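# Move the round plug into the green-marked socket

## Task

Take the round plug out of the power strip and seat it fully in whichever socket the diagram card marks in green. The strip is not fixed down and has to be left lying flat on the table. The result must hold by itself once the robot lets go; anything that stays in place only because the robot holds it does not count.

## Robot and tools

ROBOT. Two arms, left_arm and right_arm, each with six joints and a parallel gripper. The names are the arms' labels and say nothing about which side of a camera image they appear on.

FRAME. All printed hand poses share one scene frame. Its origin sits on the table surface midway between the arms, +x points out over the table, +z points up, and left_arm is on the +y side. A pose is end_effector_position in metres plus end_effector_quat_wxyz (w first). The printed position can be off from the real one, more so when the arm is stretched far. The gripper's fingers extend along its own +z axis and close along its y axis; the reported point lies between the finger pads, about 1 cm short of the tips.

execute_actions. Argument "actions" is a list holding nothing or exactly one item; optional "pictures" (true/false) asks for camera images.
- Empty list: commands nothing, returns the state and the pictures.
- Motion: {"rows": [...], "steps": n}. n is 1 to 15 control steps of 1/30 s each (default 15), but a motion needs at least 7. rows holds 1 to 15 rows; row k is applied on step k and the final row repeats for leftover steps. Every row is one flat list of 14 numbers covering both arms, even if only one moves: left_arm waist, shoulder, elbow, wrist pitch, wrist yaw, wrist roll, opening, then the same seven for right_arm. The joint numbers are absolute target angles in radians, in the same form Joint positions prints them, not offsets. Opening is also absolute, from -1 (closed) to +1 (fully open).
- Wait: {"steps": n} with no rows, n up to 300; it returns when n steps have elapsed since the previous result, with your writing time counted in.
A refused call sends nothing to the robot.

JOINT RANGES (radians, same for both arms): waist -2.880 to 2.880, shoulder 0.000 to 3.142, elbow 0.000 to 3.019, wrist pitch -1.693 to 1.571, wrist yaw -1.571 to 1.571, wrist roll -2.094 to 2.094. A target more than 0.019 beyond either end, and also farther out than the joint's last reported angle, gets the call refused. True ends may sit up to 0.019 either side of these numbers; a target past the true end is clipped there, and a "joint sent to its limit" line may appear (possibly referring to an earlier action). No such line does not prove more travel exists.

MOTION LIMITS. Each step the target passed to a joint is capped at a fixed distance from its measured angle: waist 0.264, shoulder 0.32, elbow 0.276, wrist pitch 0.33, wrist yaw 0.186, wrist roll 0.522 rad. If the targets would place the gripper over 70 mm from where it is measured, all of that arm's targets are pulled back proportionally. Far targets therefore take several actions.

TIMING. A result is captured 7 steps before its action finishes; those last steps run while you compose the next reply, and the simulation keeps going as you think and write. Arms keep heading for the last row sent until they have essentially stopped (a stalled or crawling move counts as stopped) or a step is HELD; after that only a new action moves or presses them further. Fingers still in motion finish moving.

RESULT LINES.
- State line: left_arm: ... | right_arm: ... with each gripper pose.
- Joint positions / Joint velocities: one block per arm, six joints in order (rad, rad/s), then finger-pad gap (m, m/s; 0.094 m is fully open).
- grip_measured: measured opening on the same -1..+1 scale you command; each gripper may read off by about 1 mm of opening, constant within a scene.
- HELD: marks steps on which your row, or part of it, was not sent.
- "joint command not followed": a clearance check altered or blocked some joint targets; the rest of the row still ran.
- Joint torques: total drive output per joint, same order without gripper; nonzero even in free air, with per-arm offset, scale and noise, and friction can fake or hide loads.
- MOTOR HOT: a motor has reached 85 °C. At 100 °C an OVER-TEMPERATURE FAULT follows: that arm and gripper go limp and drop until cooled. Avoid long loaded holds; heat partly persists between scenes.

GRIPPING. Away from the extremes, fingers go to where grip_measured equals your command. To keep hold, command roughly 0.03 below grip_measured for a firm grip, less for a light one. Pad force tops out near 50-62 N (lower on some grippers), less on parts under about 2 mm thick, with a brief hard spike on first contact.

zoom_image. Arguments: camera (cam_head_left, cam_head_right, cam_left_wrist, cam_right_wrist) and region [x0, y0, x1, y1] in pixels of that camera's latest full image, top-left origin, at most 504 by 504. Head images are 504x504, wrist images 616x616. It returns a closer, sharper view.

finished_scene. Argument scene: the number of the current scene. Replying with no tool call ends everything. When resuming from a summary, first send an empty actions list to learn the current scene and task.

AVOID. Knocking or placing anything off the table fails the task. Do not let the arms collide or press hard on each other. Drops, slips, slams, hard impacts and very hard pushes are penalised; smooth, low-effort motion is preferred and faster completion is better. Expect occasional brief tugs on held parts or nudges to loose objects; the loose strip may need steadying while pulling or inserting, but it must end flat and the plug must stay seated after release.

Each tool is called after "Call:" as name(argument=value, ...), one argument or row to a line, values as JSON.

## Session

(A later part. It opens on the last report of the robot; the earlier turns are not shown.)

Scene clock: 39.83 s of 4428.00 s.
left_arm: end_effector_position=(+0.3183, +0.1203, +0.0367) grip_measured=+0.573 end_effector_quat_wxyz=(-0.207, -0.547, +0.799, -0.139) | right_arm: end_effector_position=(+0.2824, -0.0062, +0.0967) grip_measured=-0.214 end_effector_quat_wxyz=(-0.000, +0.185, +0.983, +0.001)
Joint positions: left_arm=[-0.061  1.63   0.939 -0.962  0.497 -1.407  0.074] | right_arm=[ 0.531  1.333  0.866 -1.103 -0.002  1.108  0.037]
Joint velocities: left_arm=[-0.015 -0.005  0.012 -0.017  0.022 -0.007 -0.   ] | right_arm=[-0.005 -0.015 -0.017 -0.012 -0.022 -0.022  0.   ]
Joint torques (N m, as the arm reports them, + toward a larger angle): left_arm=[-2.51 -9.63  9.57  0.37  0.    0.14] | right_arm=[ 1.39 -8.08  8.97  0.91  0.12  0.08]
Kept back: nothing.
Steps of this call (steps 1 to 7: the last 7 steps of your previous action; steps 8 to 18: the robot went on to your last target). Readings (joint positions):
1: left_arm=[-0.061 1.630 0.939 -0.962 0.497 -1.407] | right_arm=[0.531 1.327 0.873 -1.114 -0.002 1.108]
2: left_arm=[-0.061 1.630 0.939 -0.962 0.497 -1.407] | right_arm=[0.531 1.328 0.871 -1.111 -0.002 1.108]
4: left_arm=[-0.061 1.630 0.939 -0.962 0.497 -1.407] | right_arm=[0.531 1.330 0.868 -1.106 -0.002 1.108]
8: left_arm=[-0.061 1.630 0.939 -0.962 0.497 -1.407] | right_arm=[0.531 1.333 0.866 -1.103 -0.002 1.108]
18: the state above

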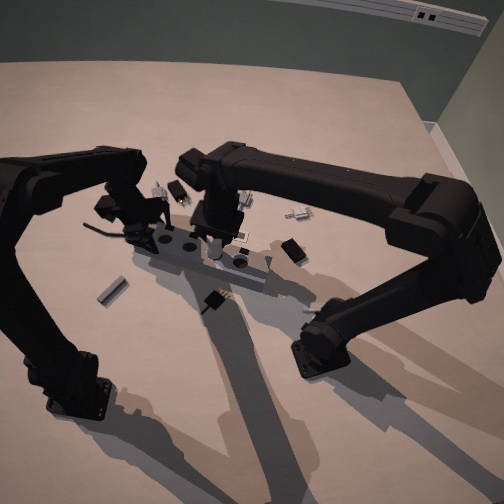

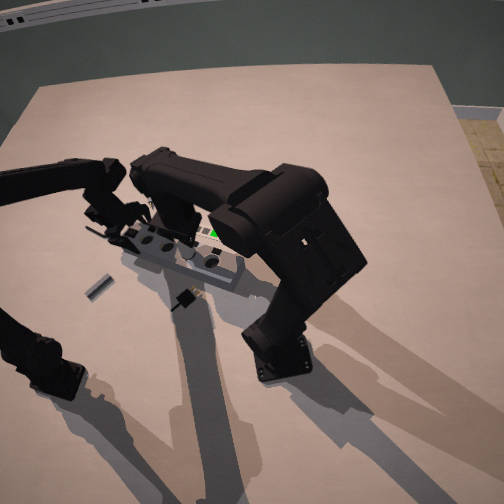

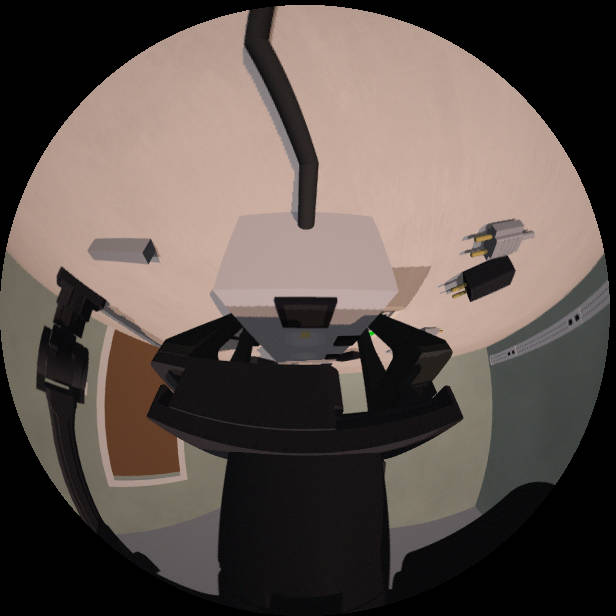

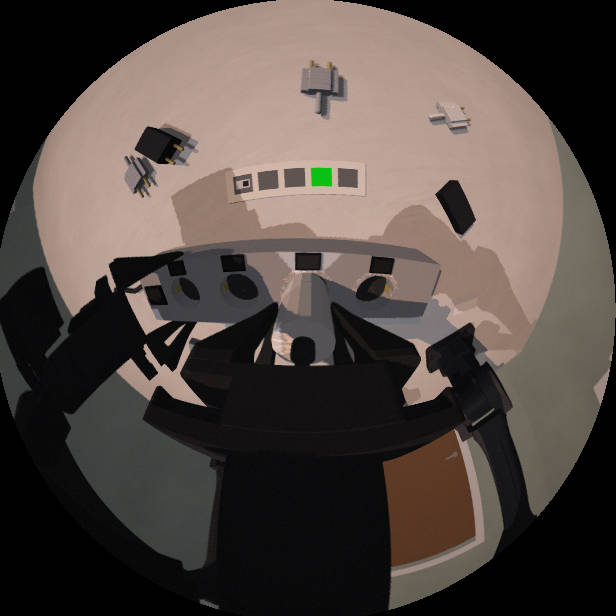

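Call:
execute_actions(
  actions=[
    {"rows":[[-0.075,1.645,0.975,-0.962,0.494,-1.39,0.53,0.54,1.345,0.871,-1.091,0,1.115,-0.26],[-0.075,1.645,0.975,-0.962,0.494,-1.39,0.53,0.54,1.346,0.869,-1.09,0,1.115,-0.26],[-0.075,1.645,0.975,-0.962,0.494,-1.39,0.53,0.54,1.347,0.867,-1.088,0,1.115,-0.26],[-0.075,1.645,0.975,-0.962,0.494,-1.39,0.53,0.54,1.348,0.866,-1.085,0,1.115,-0.26],[-0.075,1.645,0.975,-0.962,0.494,-1.39,0.53,0.54,1.349,0.864,-1.082,0,1.115,-0.26],[-0.075,1.645,0.975,-0.962,0.494,-1.39,0.53,0.54,1.35,0.863,-1.079,0,1.115,-0.26],[-0.075,1.645,0.975,-0.962,0.494,-1.39,0.53,0.54,1.351,0.861,-1.076,0,1.115,-0.26],[-0.075,1.645,0.975,-0.962,0.494,-1.39,0.53,0.54,1.352,0.86,-1.073,0,1.115,-0.26],[-0.075,1.645,0.975,-0.962,0.494,-1.39,0.53,0.54,1.353,0.858,-1.07,0,1.115,-0.26],[-0.075,1.645,0.975,-0.962,0.494,-1.39,0.53,0.54,1.354,0.857,-1.067,0,1.115,-0.26]],"steps":15},
  ],
)

Call:
execute_actions(
  actions=[
    {"steps":18},
  ],
  pictures=true,
)

Call:
zoom_image(
  camera="cam_right_wrist",
  region=[210, 220, 400, 340],
)

Call:
zoom_image(
  camera="cam_head_left",
  region=[160, 200, 280, 290],
)

Scene clock: 40.70 s of 4428.00 s.
left_arm: end_effector_position=(+0.3183, +0.1203, +0.0367) grip_measured=+0.573 end_effector_quat_wxyz=(-0.207, -0.547, +0.799, -0.139) | right_arm: end_effector_position=(+0.2824, -0.0062, +0.0959) grip_measured=-0.214 end_effector_quat_wxyz=(-0.000, +0.185, +0.983, +0.002)
Joint positions: left_arm=[-0.061  1.63   0.939 -0.962  0.497 -1.407  0.074] | right_arm=[ 0.531  1.333  0.863 -1.099 -0.002  1.108  0.037]
Joint velocities: left_arm=[ 0.005 -0.005 -0.002 -0.027 -0.022  0.022  0.001] | right_arm=[-0.005 -0.015 -0.007  0.012 -0.037 -0.037 -0.001]
Joint torques (N m, as the arm reports them, + toward a larger angle): left_arm=[-2.44 -9.66  9.57  0.39  0.    0.14] | right_arm=[ 1.38 -7.35  7.96  1.62  0.12  0.05]
Steps of this call (steps 1 to 15: the robot went on to your last target; steps 16 to 18: nothing new was sent; steps 19 to 26: the first 8 steps of this action). Readings (joint positions):
19: left_arm=[-0.061 1.630 0.939 -0.962 0.497 -1.407] | right_arm=[0.531 1.333 0.866 -1.103 -0.002 1.108]
20: left_arm=[-0.061 1.630 0.939 -0.962 0.497 -1.407] | right_arm=[0.531 1.333 0.865 -1.102 -0.002 1.108]
22: left_arm=[-0.061 1.630 0.939 -0.962 0.497 -1.407] | right_arm=[0.531 1.333 0.865 -1.101 -0.002 1.108]
26: the state above

Scene clock: 41.30 s of 4428.00 s.
left_arm: end_effector_position=(+0.3183, +0.1203, +0.0367) grip_measured=+0.573 end_effector_quat_wxyz=(-0.207, -0.547, +0.799, -0.139) | right_arm: end_effector_position=(+0.2823, -0.0063, +0.0957) grip_measured=-0.214 end_effector_quat_wxyz=(-0.000, +0.185, +0.983, +0.002)
Joint positions: left_arm=[-0.061  1.63   0.939 -0.962  0.497 -1.407  0.074] | right_arm=[ 0.531  1.333  0.863 -1.098 -0.002  1.108  0.037]
Joint velocities: left_arm=[ 0.015  0.005  0.007  0.002 -0.022 -0.081 -0.   ] | right_arm=[-0.005 -0.005  0.012 -0.007  0.037 -0.022  0.   ]
Joint torques (N m, as the arm reports them, + toward a larger angle): left_arm=[-2.51 -9.62  9.57  0.38  0.    0.14] | right_arm=[ 1.39 -7.36  7.64  1.93  0.12  0.03]
Kept back: nothing.
Steps of this call (steps 1 to 7: the last 7 steps of your previous action; steps 8 to 15: the robot went on to your last target; steps 16 to 18: nothing new was sent). Readings (joint positions):
1: left_arm=[-0.061 1.630 0.939 -0.962 0.497 -1.407] | right_arm=[0.531 1.333 0.863 -1.098 -0.002 1.108]
2: left_arm=[-0.061 1.630 0.939 -0.962 0.497 -1.407] | right_arm=[0.531 1.333 0.863 -1.098 -0.002 1.108]
4: left_arm=[-0.061 1.630 0.939 -0.962 0.497 -1.407] | right_arm=[0.531 1.333 0.863 -1.098 -0.002 1.108]
8: left_arm=[-0.061 1.630 0.939 -0.962 0.497 -1.407] | right_arm=[0.531 1.333 0.863 -1.098 -0.002 1.108]
18: the state above
All arms were judged still, so your last target was given up. Only a new action makes them travel on or press farther. Fingers that are still opening or closing keep moving.

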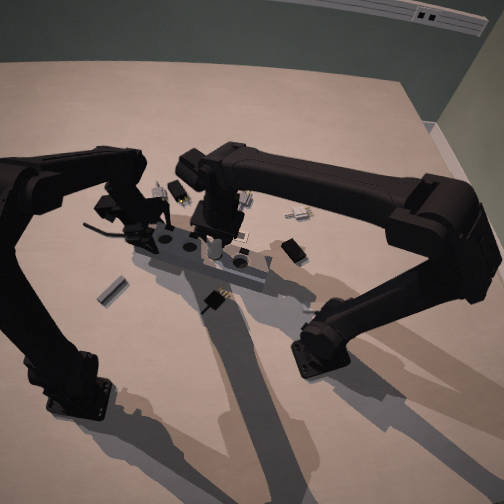

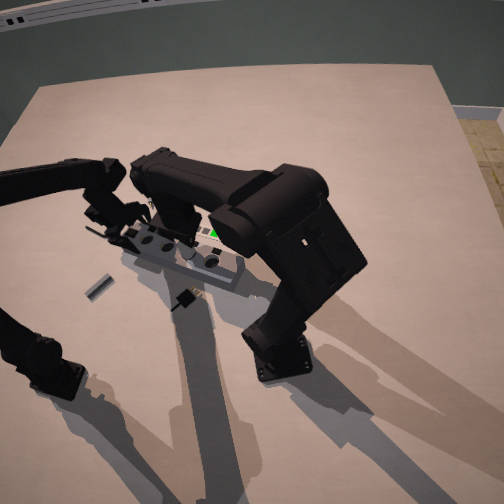

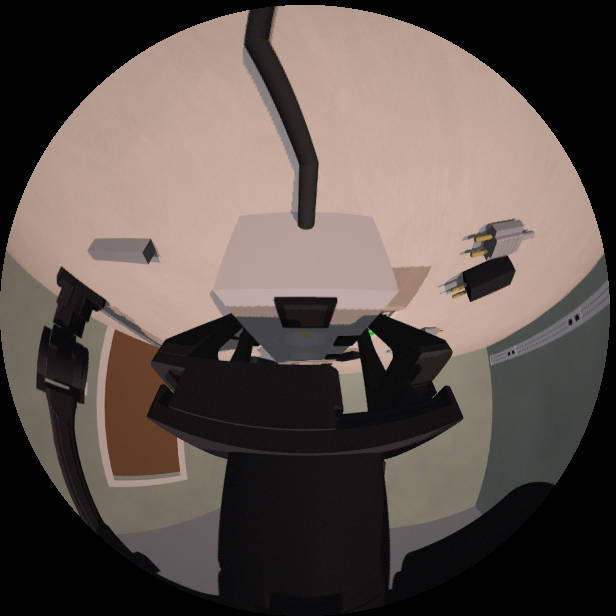

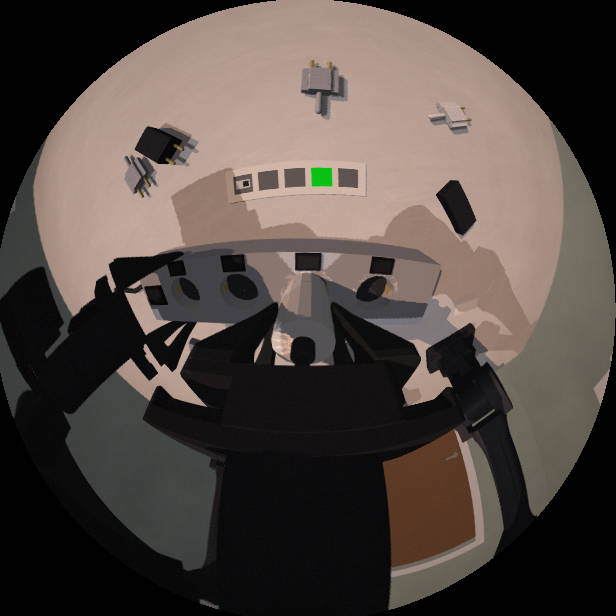

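Region (210, 220, 400, 340) of cam_right_wrist's 616x616 image, scaled by 2.653, with more detail than that image has; it fills the top 318 rows of this view, and the rest is white.

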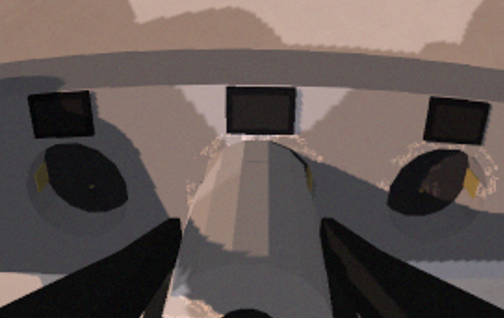

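Region (160, 200, 280, 290) of cam_head_left's 504x504 image, scaled by 4.200, with more detail than that image has; it fills the top 378 rows of this view, and the rest is white.

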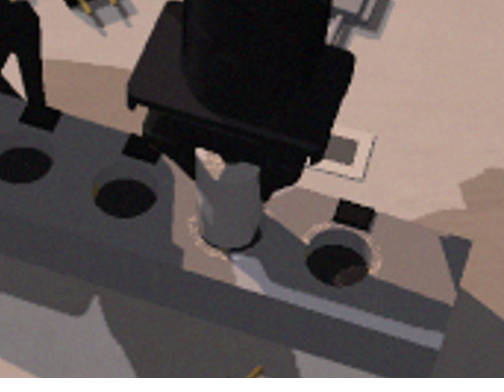

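Call:
execute_actions(
  actions=[
    {"rows":[[-0.075,1.645,0.975,-0.962,0.494,-1.39,0.53,0.535,1.352,0.857,-1.085,0,1.11,-0.26],[-0.075,1.645,0.975,-0.962,0.494,-1.39,0.53,0.535,1.352,0.857,-1.095,0,1.11,-0.26],[-0.075,1.645,0.975,-0.962,0.494,-1.39,0.53,0.535,1.352,0.857,-1.103,0,1.11,-0.26],[-0.075,1.645,0.975,-0.962,0.494,-1.39,0.53,0.535,1.352,0.857,-1.108,0,1.11,-0.26],[-0.075,1.645,0.975,-0.962,0.494,-1.39,0.53,0.535,1.352,0.857,-1.111,0,1.11,-0.26],[-0.075,1.645,0.975,-0.962,0.494,-1.39,0.53,0.535,1.352,0.857,-1.114,0,1.11,-0.26],[-0.075,1.645,0.975,-0.962,0.494,-1.39,0.53,0.535,1.352,0.857,-1.117,0,1.11,-0.26]],"steps":15},
  ],
)

Call:
execute_actions(
  actions=[
    {"steps":12},
  ],
  pictures=true,
)

Call:
zoom_image(
  camera="cam_right_wrist",
  region=[210, 220, 400, 340],
)

Call:
zoom_image(
  camera="cam_head_left",
  region=[160, 200, 280, 290],
)

Scene clock: 41.97 s of 4428.00 s.
left_arm: end_effector_position=(+0.3183, +0.1203, +0.0367) grip_measured=+0.573 end_effector_quat_wxyz=(-0.207, -0.547, +0.799, -0.139) | right_arm: end_effector_position=(+0.2808, -0.0074, +0.0948) grip_measured=-0.214 end_effector_quat_wxyz=(-0.002, +0.185, +0.983, -0.001)
Joint positions: left_arm=[-0.061  1.63   0.939 -0.962  0.497 -1.407  0.074] | right_arm=[ 0.531  1.334  0.861 -1.102 -0.003  1.108  0.037]
Joint velocities: left_arm=[-0.015 -0.005 -0.007  0.002  0.007  0.022 -0.001] | right_arm=[-0.005  0.015 -0.037  0.007 -0.007  0.007  0.   ]
Joint torques (N m, as the arm reports them, + toward a larger angle): left_arm=[-2.36 -9.58  9.37  0.42  0.    0.14] | right_arm=[ 1.29 -7.82  7.99 -0.37  0.19 -0.04]
Steps of this call (steps 1 to 12: nothing new was sent; steps 13 to 20: the first 8 steps of this action). Readings (joint positions):
13: left_arm=[-0.061 1.630 0.939 -0.962 0.497 -1.407] | right_arm=[0.531 1.333 0.863 -1.098 -0.002 1.108]
14: left_arm=[-0.061 1.630 0.939 -0.962 0.497 -1.407] | right_arm=[0.531 1.333 0.863 -1.098 -0.002 1.108]
16: left_arm=[-0.061 1.630 0.939 -0.962 0.497 -1.407] | right_arm=[0.531 1.333 0.863 -1.100 -0.002 1.108]
20: the state above

Scene clock: 42.37 s of 4428.00 s.
left_arm: end_effector_position=(+0.3176, +0.1189, +0.0367) grip_measured=+0.573 end_effector_quat_wxyz=(-0.207, -0.545, +0.801, -0.139) | right_arm: end_effector_position=(+0.2800, -0.0082, +0.0932) grip_measured=-0.214 end_effector_quat_wxyz=(-0.004, +0.185, +0.983, -0.003)
Joint positions: left_arm=[-0.065  1.63   0.939 -0.962  0.497 -1.406  0.074] | right_arm=[ 0.531  1.336  0.858 -1.102 -0.003  1.108  0.037]
Joint velocities: left_arm=[ 0.015 -0.005 -0.007  0.007 -0.022 -0.066  0.001] | right_arm=[-0.005 -0.015  0.002 -0.002  0.007  0.007  0.   ]
Joint torques (N m, as the arm reports them, + toward a larger angle): left_arm=[-2.19 -9.66  9.58  0.4   0.    0.14] | right_arm=[ 1.63 -7.78  7.97 -0.38  0.15  0.02]
Kept back: nothing.
Steps of this call (steps 1 to 7: the last 7 steps of your previous action; steps 8 to 12: the robot went on to your last target). Readings (joint positions):
1: left_arm=[-0.063 1.630 0.939 -0.962 0.497 -1.407] | right_arm=[0.531 1.334 0.860 -1.102 -0.003 1.108]
2: left_arm=[-0.064 1.630 0.939 -0.962 0.497 -1.407] | right_arm=[0.531 1.335 0.860 -1.102 -0.003 1.108]
4: left_arm=[-0.065 1.630 0.939 -0.962 0.497 -1.406] | right_arm=[0.531 1.336 0.859 -1.102 -0.003 1.108]
8: left_arm=[-0.065 1.630 0.939 -0.962 0.497 -1.406] | right_arm=[0.531 1.336 0.858 -1.102 -0.003 1.108]
12: the state above

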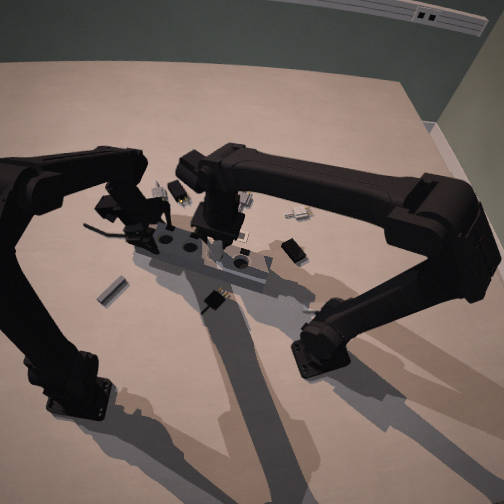

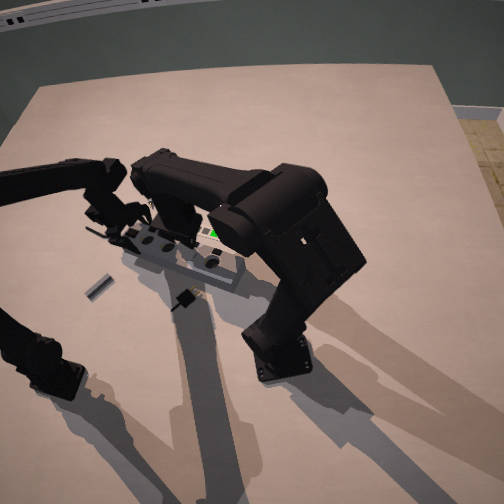

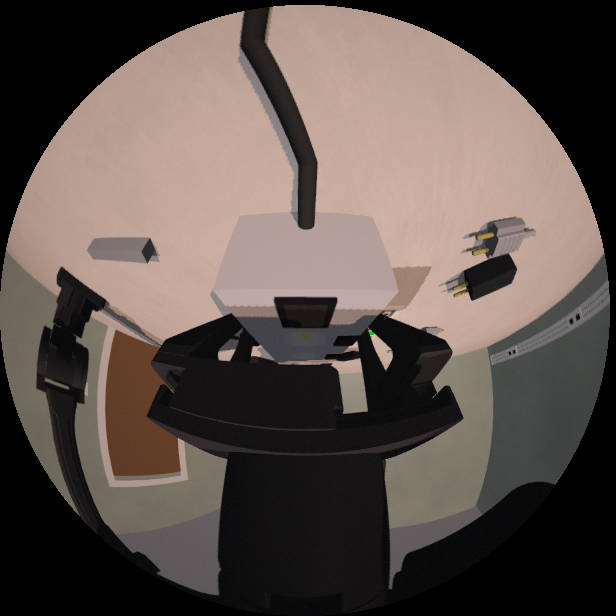

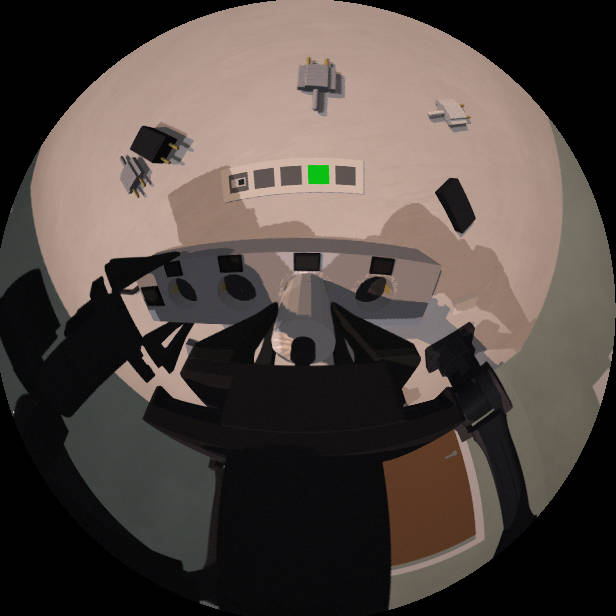

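Region (210, 220, 400, 340) of cam_right_wrist's 616x616 image, scaled by 2.653, with more detail than that image has; it fills the top 318 rows of this view, and the rest is white.

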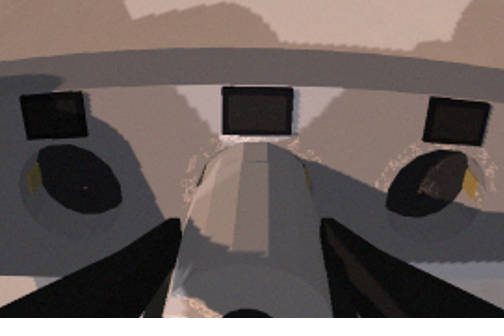

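Region (160, 200, 280, 290) of cam_head_left's 504x504 image, scaled by 4.200, with more detail than that image has; it fills the top 378 rows of this view, and the rest is white.

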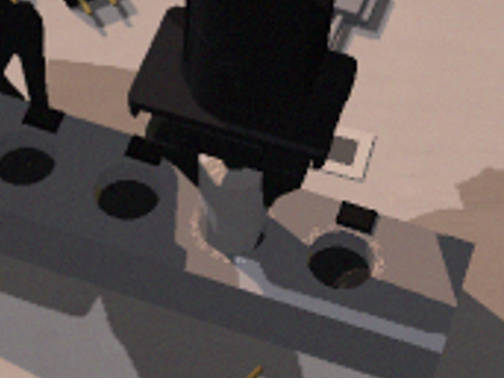

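Call:
execute_actions(
  actions=[
    {"rows":[[-0.07,1.645,0.97,-0.962,0.494,-1.4,0.53,0.533,1.355,0.852,-1.10,0,1.108,-0.26],[-0.07,1.645,0.97,-0.962,0.494,-1.4,0.53,0.533,1.358,0.847,-1.09,0,1.108,-0.26],[-0.07,1.645,0.97,-0.962,0.494,-1.4,0.53,0.533,1.361,0.842,-1.085,0,1.108,-0.26],[-0.07,1.645,0.97,-0.962,0.494,-1.4,0.53,0.533,1.364,0.837,-1.083,0,1.108,-0.26],[-0.07,1.645,0.97,-0.962,0.494,-1.4,0.53,0.533,1.367,0.832,-1.081,0,1.108,-0.26],[-0.07,1.645,0.97,-0.962,0.494,-1.4,0.53,0.533,1.37,0.827,-1.079,0,1.108,-0.26],[-0.07,1.645,0.97,-0.962,0.494,-1.4,0.53,0.533,1.373,0.822,-1.077,0,1.108,-0.26],[-0.07,1.645,0.97,-0.962,0.494,-1.4,0.53,0.533,1.376,0.817,-1.075,0,1.108,-0.26],[-0.07,1.645,0.97,-0.962,0.494,-1.4,0.53,0.533,1.379,0.812,-1.073,0,1.108,-0.26],[-0.07,1.645,0.97,-0.962,0.494,-1.4,0.53,0.533,1.382,0.807,-1.071,0,1.108,-0.26],[-0.07,1.645,0.97,-0.962,0.494,-1.4,0.53,0.533,1.385,0.802,-1.069,0,1.108,-0.26],[-0.07,1.645,0.97,-0.962,0.494,-1.4,0.53,0.533,1.388,0.797,-1.067,0,1.108,-0.26]],"steps":15},
  ],
)

Call:
execute_actions(
  actions=[
    {"steps":15},
  ],
)

Scene clock: 43.17 s of 4428.00 s.
left_arm: end_effector_position=(+0.3176, +0.1187, +0.0367) grip_measured=+0.573 end_effector_quat_wxyz=(-0.207, -0.545, +0.801, -0.139) | right_arm: end_effector_position=(+0.2792, -0.0086, +0.0831) grip_measured=-0.214 end_effector_quat_wxyz=(-0.004, +0.185, +0.983, -0.002)
Joint positions: left_arm=[-0.066  1.63   0.939 -0.962  0.497 -1.406  0.074] | right_arm=[ 0.531  1.348  0.839 -1.071 -0.004  1.108  0.037]
Joint velocities: left_arm=[-0.024 -0.005  0.002  0.002 -0.066 -0.037  0.001] | right_arm=[-0.005  0.073 -0.066  0.12  -0.037 -0.037  0.001]
Joint torques (N m, as the arm reports them, + toward a larger angle): left_arm=[-1.44 -9.63  9.18  0.39  0.    0.03] | right_arm=[ 1.37 -7.36  6.43 -0.1   0.18 -0.05]
Steps of this call (steps 1 to 15: the robot went on to your last target; step 16: nothing new was sent; steps 17 to 24: the first 8 steps of this action). Readings (joint positions):
17: left_arm=[-0.065 1.630 0.939 -0.962 0.497 -1.406] | right_arm=[0.531 1.336 0.858 -1.102 -0.003 1.108]
18: left_arm=[-0.065 1.630 0.939 -0.962 0.497 -1.406] | right_arm=[0.531 1.336 0.857 -1.100 -0.003 1.108]
20: left_arm=[-0.065 1.630 0.939 -0.962 0.497 -1.406] | right_arm=[0.531 1.338 0.850 -1.090 -0.003 1.108]
24: the state above

Scene clock: 43.67 s of 4428.00 s.
left_arm: end_effector_position=(+0.3175, +0.1186, +0.0367) grip_measured=+0.573 end_effector_quat_wxyz=(-0.207, -0.545, +0.801, -0.139) | right_arm: end_effector_position=(+0.2785, -0.0091, +0.0777) grip_measured=-0.214 end_effector_quat_wxyz=(-0.004, +0.185, +0.983, -0.002)
Joint positions: left_arm=[-0.066  1.63   0.939 -0.962  0.497 -1.406  0.074] | right_arm=[ 0.531  1.354  0.829 -1.054 -0.005  1.108  0.037]
Joint velocities: left_arm=[-0.005 -0.005  0.012 -0.002  0.037 -0.066  0.   ] | right_arm=[-0.005 -0.015  0.012 -0.012  0.007 -0.007 -0.001]
Joint torques (N m, as the arm reports them, + toward a larger angle): left_arm=[-1.74 -9.58  9.22  0.38  0.    0.03] | right_arm=[ 1.7  -5.9   5.1  -0.26  0.23 -0.03]
Kept back: nothing.
Steps of this call (steps 1 to 7: the last 7 steps of your previous action; steps 8 to 15: the robot went on to your last target). Readings (joint positions):
1: left_arm=[-0.066 1.630 0.939 -0.962 0.497 -1.406] | right_arm=[0.531 1.350 0.837 -1.067 -0.004 1.108]
2: left_arm=[-0.066 1.630 0.939 -0.962 0.497 -1.406] | right_arm=[0.531 1.351 0.835 -1.064 -0.004 1.108]
4: left_arm=[-0.066 1.630 0.939 -0.962 0.497 -1.406] | right_arm=[0.531 1.353 0.831 -1.057 -0.004 1.108]
8: left_arm=[-0.066 1.630 0.939 -0.962 0.497 -1.406] | right_arm=[0.531 1.354 0.829 -1.054 -0.005 1.108]
15: the state above

Near seat height; press a little more to be sure.

Call:
execute_actions(
  actions=[
    {"rows":[[-0.068,1.645,0.96,-0.962,0.494,-1.4,0.53,0.531,1.392,0.788,-1.055,0,1.108,-0.26],[-0.068,1.645,0.96,-0.962,0.494,-1.4,0.53,0.531,1.396,0.779,-1.05,0,1.108,-0.26],[-0.068,1.645,0.96,-0.962,0.494,-1.4,0.53,0.531,1.40,0.77,-1.048,0,1.108,-0.26],[-0.068,1.645,0.96,-0.962,0.494,-1.4,0.53,0.531,1.404,0.761,-1.046,0,1.108,-0.26],[-0.068,1.645,0.96,-0.962,0.494,-1.4,0.53,0.531,1.408,0.752,-1.046,0,1.108,-0.26],[-0.068,1.645,0.96,-0.962,0.494,-1.4,0.53,0.531,1.412,0.743,-1.046,0,1.108,-0.26],[-0.068,1.645,0.96,-0.962,0.494,-1.4,0.53,0.531,1.416,0.735,-1.046,0,1.108,-0.26]],"steps":15},
  ],
)

Call:
execute_actions(
  actions=[
    {"steps":8},
  ],
)

Call:
execute_actions(
  actions=[
    {"rows":[[-0.066,1.64,0.955,-0.962,0.494,-1.4,0.53,0.531,1.40,0.76,-1.05,0,1.108,-0.26],[-0.066,1.64,0.955,-0.962,0.494,-1.4,0.53,0.531,1.385,0.79,-1.05,0,1.108,-0.26],[-0.066,1.64,0.955,-0.962,0.494,-1.4,0.53,0.531,1.37,0.815,-1.05,0,1.108,-0.26],[-0.066,1.64,0.955,-0.962,0.494,-1.4,0.53,0.531,1.36,0.84,-1.05,0,1.108,-0.26],[-0.066,1.64,0.955,-0.962,0.494,-1.4,0.55,0.531,1.36,0.845,-1.05,0,1.108,-0.23],[-0.066,1.64,0.955,-0.962,0.494,-1.4,0.6,0.531,1.36,0.845,-1.05,0,1.108,-0.18],[-0.066,1.64,0.955,-0.962,0.494,-1.4,0.7,0.531,1.36,0.845,-1.05,0,1.108,-0.05],[-0.066,1.64,0.955,-0.962,0.494,-1.4,0.85,0.531,1.36,0.845,-1.05,0,1.108,0.1],[-0.066,1.64,0.955,-0.962,0.494,-1.4,1,0.531,1.36,0.845,-1.05,0,1.108,0.3]],"steps":14},
  ],
)

Call:
execute_actions(
  actions=[
    {"rows":[[-0.066,1.63,0.97,-0.98,0.494,-1.4,1,0.531,1.35,0.875,-1.07,0,1.108,0.3],[-0.066,1.62,0.98,-1.0,0.494,-1.4,1,0.531,1.34,0.89,-1.095,0,1.108,0.3],[-0.066,1.61,0.99,-1.02,0.494,-1.4,1,0.531,1.33,0.905,-1.12,0,1.108,0.3],[-0.066,1.6,1.0,-1.04,0.494,-1.4,1,0.531,1.32,0.92,-1.145,0,1.108,0.3],[-0.066,1.59,1.01,-1.06,0.494,-1.4,1,0.531,1.31,0.935,-1.17,0,1.108,0.3],[-0.066,1.58,1.02,-1.08,0.494,-1.4,1,0.531,1.3,0.95,-1.195,0,1.108,0.3],[-0.066,1.57,1.03,-1.1,0.494,-1.4,1,0.531,1.29,0.965,-1.22,0,1.108,0.3],[-0.066,1.56,1.04,-1.12,0.494,-1.4,1,0.531,1.28,0.98,-1.245,0,1.108,0.3],[-0.066,1.55,1.05,-1.14,0.494,-1.4,1,0.531,1.27,0.995,-1.27,0,1.108,0.3],[-0.066,1.54,1.06,-1.16,0.494,-1.4,1,0.531,1.26,1.01,-1.295,0,1.108,0.3]],"steps":15},
  ],
)

Call:
execute_actions(
  actions=[
    {"steps":15},
  ],
  pictures=true,
)

Call:
zoom_image(
  camera="cam_head_left",
  region=[120, 190, 300, 310],
)

Scene clock: 44.87 s of 4428.00 s.
left_arm: end_effector_position=(+0.3175, +0.1186, +0.0367) grip_measured=+0.573 end_effector_quat_wxyz=(-0.207, -0.545, +0.801, -0.139) | right_arm: end_effector_position=(+0.2771, -0.0103, +0.0756) grip_measured=-0.214 end_effector_quat_wxyz=(-0.003, +0.185, +0.983, -0.000)
Joint positions: left_arm=[-0.066  1.63   0.939 -0.962  0.497 -1.406  0.074] | right_arm=[ 0.531  1.349  0.818 -1.043 -0.005  1.108  0.037]
Joint velocities: left_arm=[-0.005 -0.005  0.012 -0.022  0.037 -0.022 -0.001] | right_arm=[-0.015 -0.044 -0.051  0.042  0.066 -0.037 -0.   ]
Joint torques (N m, as the arm reports them, + toward a larger angle): left_arm=[-1.61 -9.66  8.47  0.36  0.    0.03] | right_arm=[ 1.06 -2.82  0.88 -0.08  0.22 -0.01]
Steps of this call (steps 1 to 15: the robot went on to your last target; steps 16 to 28: nothing new was sent; steps 29 to 36: the first 8 steps of this action). Readings (joint positions):
29: left_arm=[-0.066 1.630 0.939 -0.962 0.497 -1.406] | right_arm=[0.531 1.354 0.828 -1.053 -0.005 1.108]
30: left_arm=[-0.066 1.630 0.939 -0.962 0.497 -1.406] | right_arm=[0.531 1.354 0.826 -1.052 -0.005 1.108]
32: left_arm=[-0.066 1.630 0.939 -0.962 0.497 -1.406] | right_arm=[0.531 1.354 0.825 -1.050 -0.005 1.108]
36: the state above

Scene clock: 45.13 s of 4428.00 s.
left_arm: end_effector_position=(+0.3175, +0.1186, +0.0367) grip_measured=+0.573 end_effector_quat_wxyz=(-0.207, -0.545, +0.801, -0.139) | right_arm: end_effector_position=(+0.2771, -0.0103, +0.0757) grip_measured=-0.214 end_effector_quat_wxyz=(-0.002, +0.185, +0.983, +0.001)
Joint positions: left_arm=[-0.066  1.63   0.939 -0.962  0.497 -1.406  0.074] | right_arm=[ 0.531  1.347  0.817 -1.041 -0.005  1.108  0.037]
Joint velocities: left_arm=[ 0.024 -0.005  0.002  0.002  0.022 -0.037  0.   ] | right_arm=[-0.015 -0.005 -0.017  0.002  0.037  0.037  0.001]
Joint torques (N m, as the arm reports them, + toward a larger angle): left_arm=[-1.52 -9.63  8.47  0.39  0.    0.03] | right_arm=[ 1.03 -3.03  0.83  0.06  0.19 -0.02]
Kept back: nothing.
Steps of this call (steps 1 to 7: the last 7 steps of your previous action; step 8: the robot went on to your last target). Readings (joint positions):
1: left_arm=[-0.066 1.630 0.939 -0.962 0.497 -1.406] | right_arm=[0.531 1.348 0.817 -1.042 -0.005 1.108]
2: left_arm=[-0.066 1.630 0.939 -0.962 0.497 -1.406] | right_arm=[0.531 1.348 0.817 -1.041 -0.005 1.108]
4: left_arm=[-0.066 1.630 0.939 -0.962 0.497 -1.406] | right_arm=[0.531 1.347 0.817 -1.041 -0.005 1.108]
8: the state above

Scene clock: 45.37 s of 4428.00 s.
left_arm: end_effector_position=(+0.3175, +0.1186, +0.0367) grip_measured=+0.657 end_effector_quat_wxyz=(-0.207, -0.545, +0.801, -0.139) | right_arm: end_effector_position=(+0.2789, -0.0089, +0.0780) grip_measured=-0.107 end_effector_quat_wxyz=(-0.000, +0.185, +0.983, +0.003)
Joint positions: left_arm=[-0.066  1.63   0.939 -0.962  0.497 -1.406  0.078] | right_arm=[ 0.531  1.346  0.822 -1.042 -0.004  1.108  0.042]
Joint velocities: left_arm=[ 0.005 -0.024  0.002 -0.007 -0.081 -0.007  0.085] | right_arm=[-0.005 -0.005 -0.002 -0.002  0.022  0.022  0.112]
Joint torques (N m, as the arm reports them, + toward a larger angle): left_arm=[-1.8  -9.44  8.19  0.32 -0.02  0.05] | right_arm=[ 0.94 -7.82 10.07 -0.1   0.14 -0.04]
Steps of this call (steps 1 to 7: the first 7 steps of this action). Readings (joint positions):
1: left_arm=[-0.066 1.630 0.939 -0.962 0.497 -1.406] | right_arm=[0.531 1.347 0.817 -1.041 -0.005 1.108]
2: left_arm=[-0.066 1.630 0.939 -0.962 0.497 -1.406] | right_arm=[0.531 1.346 0.818 -1.041 -0.005 1.108]
4: left_arm=[-0.066 1.630 0.939 -0.962 0.497 -1.406] | right_arm=[0.531 1.346 0.821 -1.042 -0.005 1.108]
7: the state above

Scene clock: 45.87 s of 4428.00 s.
left_arm: end_effector_position=(+0.3094, +0.1205, +0.0559) grip_measured=+1.000 end_effector_quat_wxyz=(-0.226, -0.550, +0.796, -0.118) | right_arm: end_effector_position=(+0.2763, -0.0114, +0.1069) grip_measured=+0.299 end_effector_quat_wxyz=(-0.018, +0.185, +0.982, -0.021)
Joint positions: left_arm=[-0.066  1.609  0.971 -1.073  0.497 -1.406  0.094] | right_arm=[ 0.531  1.336  0.897 -1.187 -0.003  1.108  0.061]
Joint velocities: left_arm=[ 0.015 -0.269  0.252 -0.584  0.022 -0.037  0.   ] | right_arm=[-0.005 -0.22   0.476 -0.716  0.037 -0.081 -0.001]
Joint torques (N m, as the arm reports them, + toward a larger angle): left_arm=[ -1.59 -13.66  10.88   0.12   0.01   0.02] | right_arm=[  0.95 -13.73  13.1    0.17   0.14  -0.02]
Steps of this call (steps 1 to 7: the last 7 steps of your previous action; steps 8 to 15: the first 8 steps of this action). Readings (joint positions):
8: left_arm=[-0.066 1.630 0.939 -0.963 0.497 -1.406] | right_arm=[0.531 1.348 0.823 -1.046 -0.003 1.108]
9: left_arm=[-0.066 1.630 0.939 -0.969 0.497 -1.406] | right_arm=[0.531 1.348 0.826 -1.056 -0.003 1.108]
11: left_arm=[-0.066 1.629 0.944 -0.997 0.497 -1.406] | right_arm=[0.531 1.348 0.840 -1.094 -0.003 1.108]
15: the state above

Scene clock: 46.37 s of 4428.00 s.
left_arm: end_effector_position=(+0.3223, +0.1175, +0.1057) grip_measured=+1.000 end_effector_quat_wxyz=(-0.205, -0.544, +0.801, -0.141) | right_arm: end_effector_position=(+0.2808, -0.0073, +0.1591) grip_measured=+0.299 end_effector_quat_wxyz=(-0.001, +0.185, +0.983, +0.001)
Joint positions: left_arm=[-0.066  1.529  1.033 -1.151  0.497 -1.406  0.094] | right_arm=[ 0.531  1.261  0.977 -1.286 -0.003  1.108  0.061]
Joint velocities: left_arm=[-0.005 -0.005  0.007  0.012  0.066 -0.066  0.   ] | right_arm=[-0.005 -0.005  0.002  0.007  0.022 -0.037 -0.   ]
Joint torques (N m, as the arm reports them, + toward a larger angle): left_arm=[-1.36 -8.89  9.94  0.01  0.    0.04] | right_arm=[ 0.97 -9.18 11.71 -0.13  0.13 -0.01]
Kept back: nothing.
Steps of this call (steps 1 to 7: the last 7 steps of your previous action; steps 8 to 15: the robot went on to your last target). Readings (joint positions):
1: left_arm=[-0.066 1.599 0.981 -1.093 0.497 -1.406] | right_arm=[0.531 1.327 0.913 -1.211 -0.003 1.108]
2: left_arm=[-0.066 1.588 0.992 -1.112 0.497 -1.406] | right_arm=[0.531 1.317 0.930 -1.235 -0.003 1.108]
4: left_arm=[-0.066 1.563 1.012 -1.138 0.497 -1.406] | right_arm=[0.531 1.292 0.958 -1.268 -0.003 1.108]
8: left_arm=[-0.066 1.530 1.032 -1.148 0.497 -1.406] | right_arm=[0.531 1.261 0.977 -1.282 -0.003 1.108]
15: the state above

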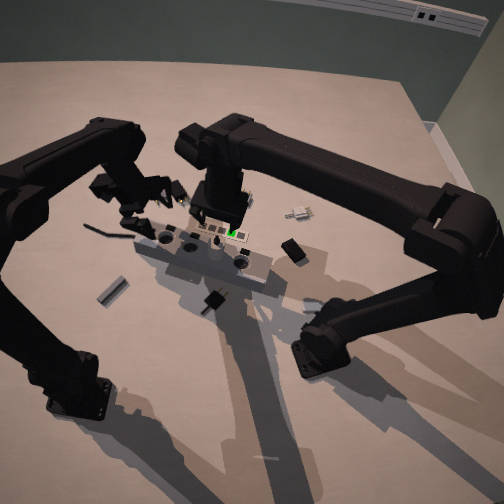

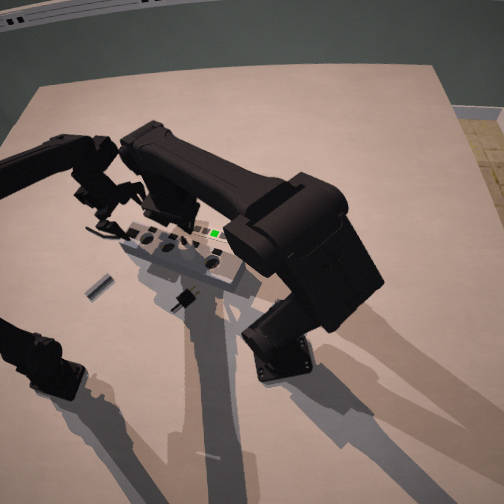

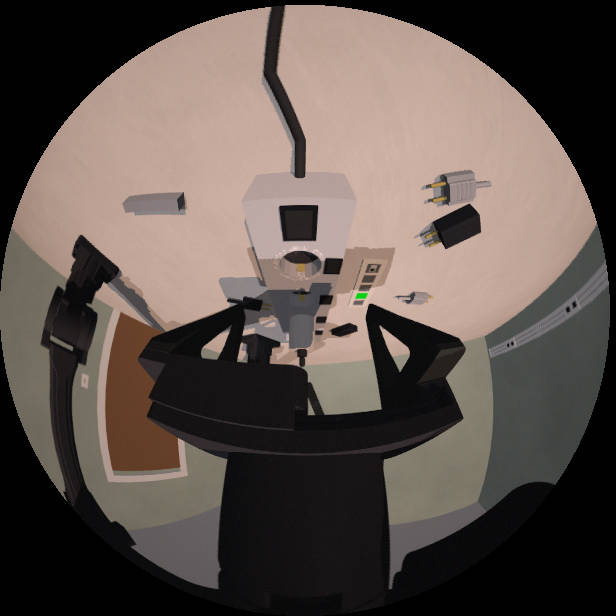

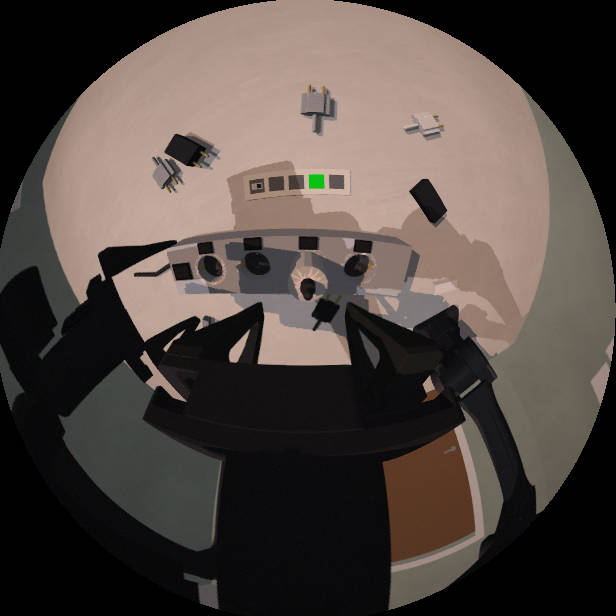

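Region (120, 190, 300, 310) of cam_head_left's 504x504 image, scaled by 2.800, with more detail than that image has.

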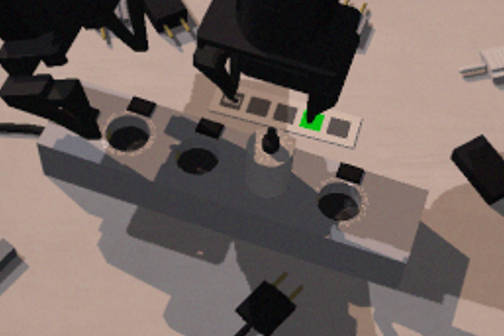

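Call:
finished_scene(
  scene=1,
)

The scene is finished: the task was done.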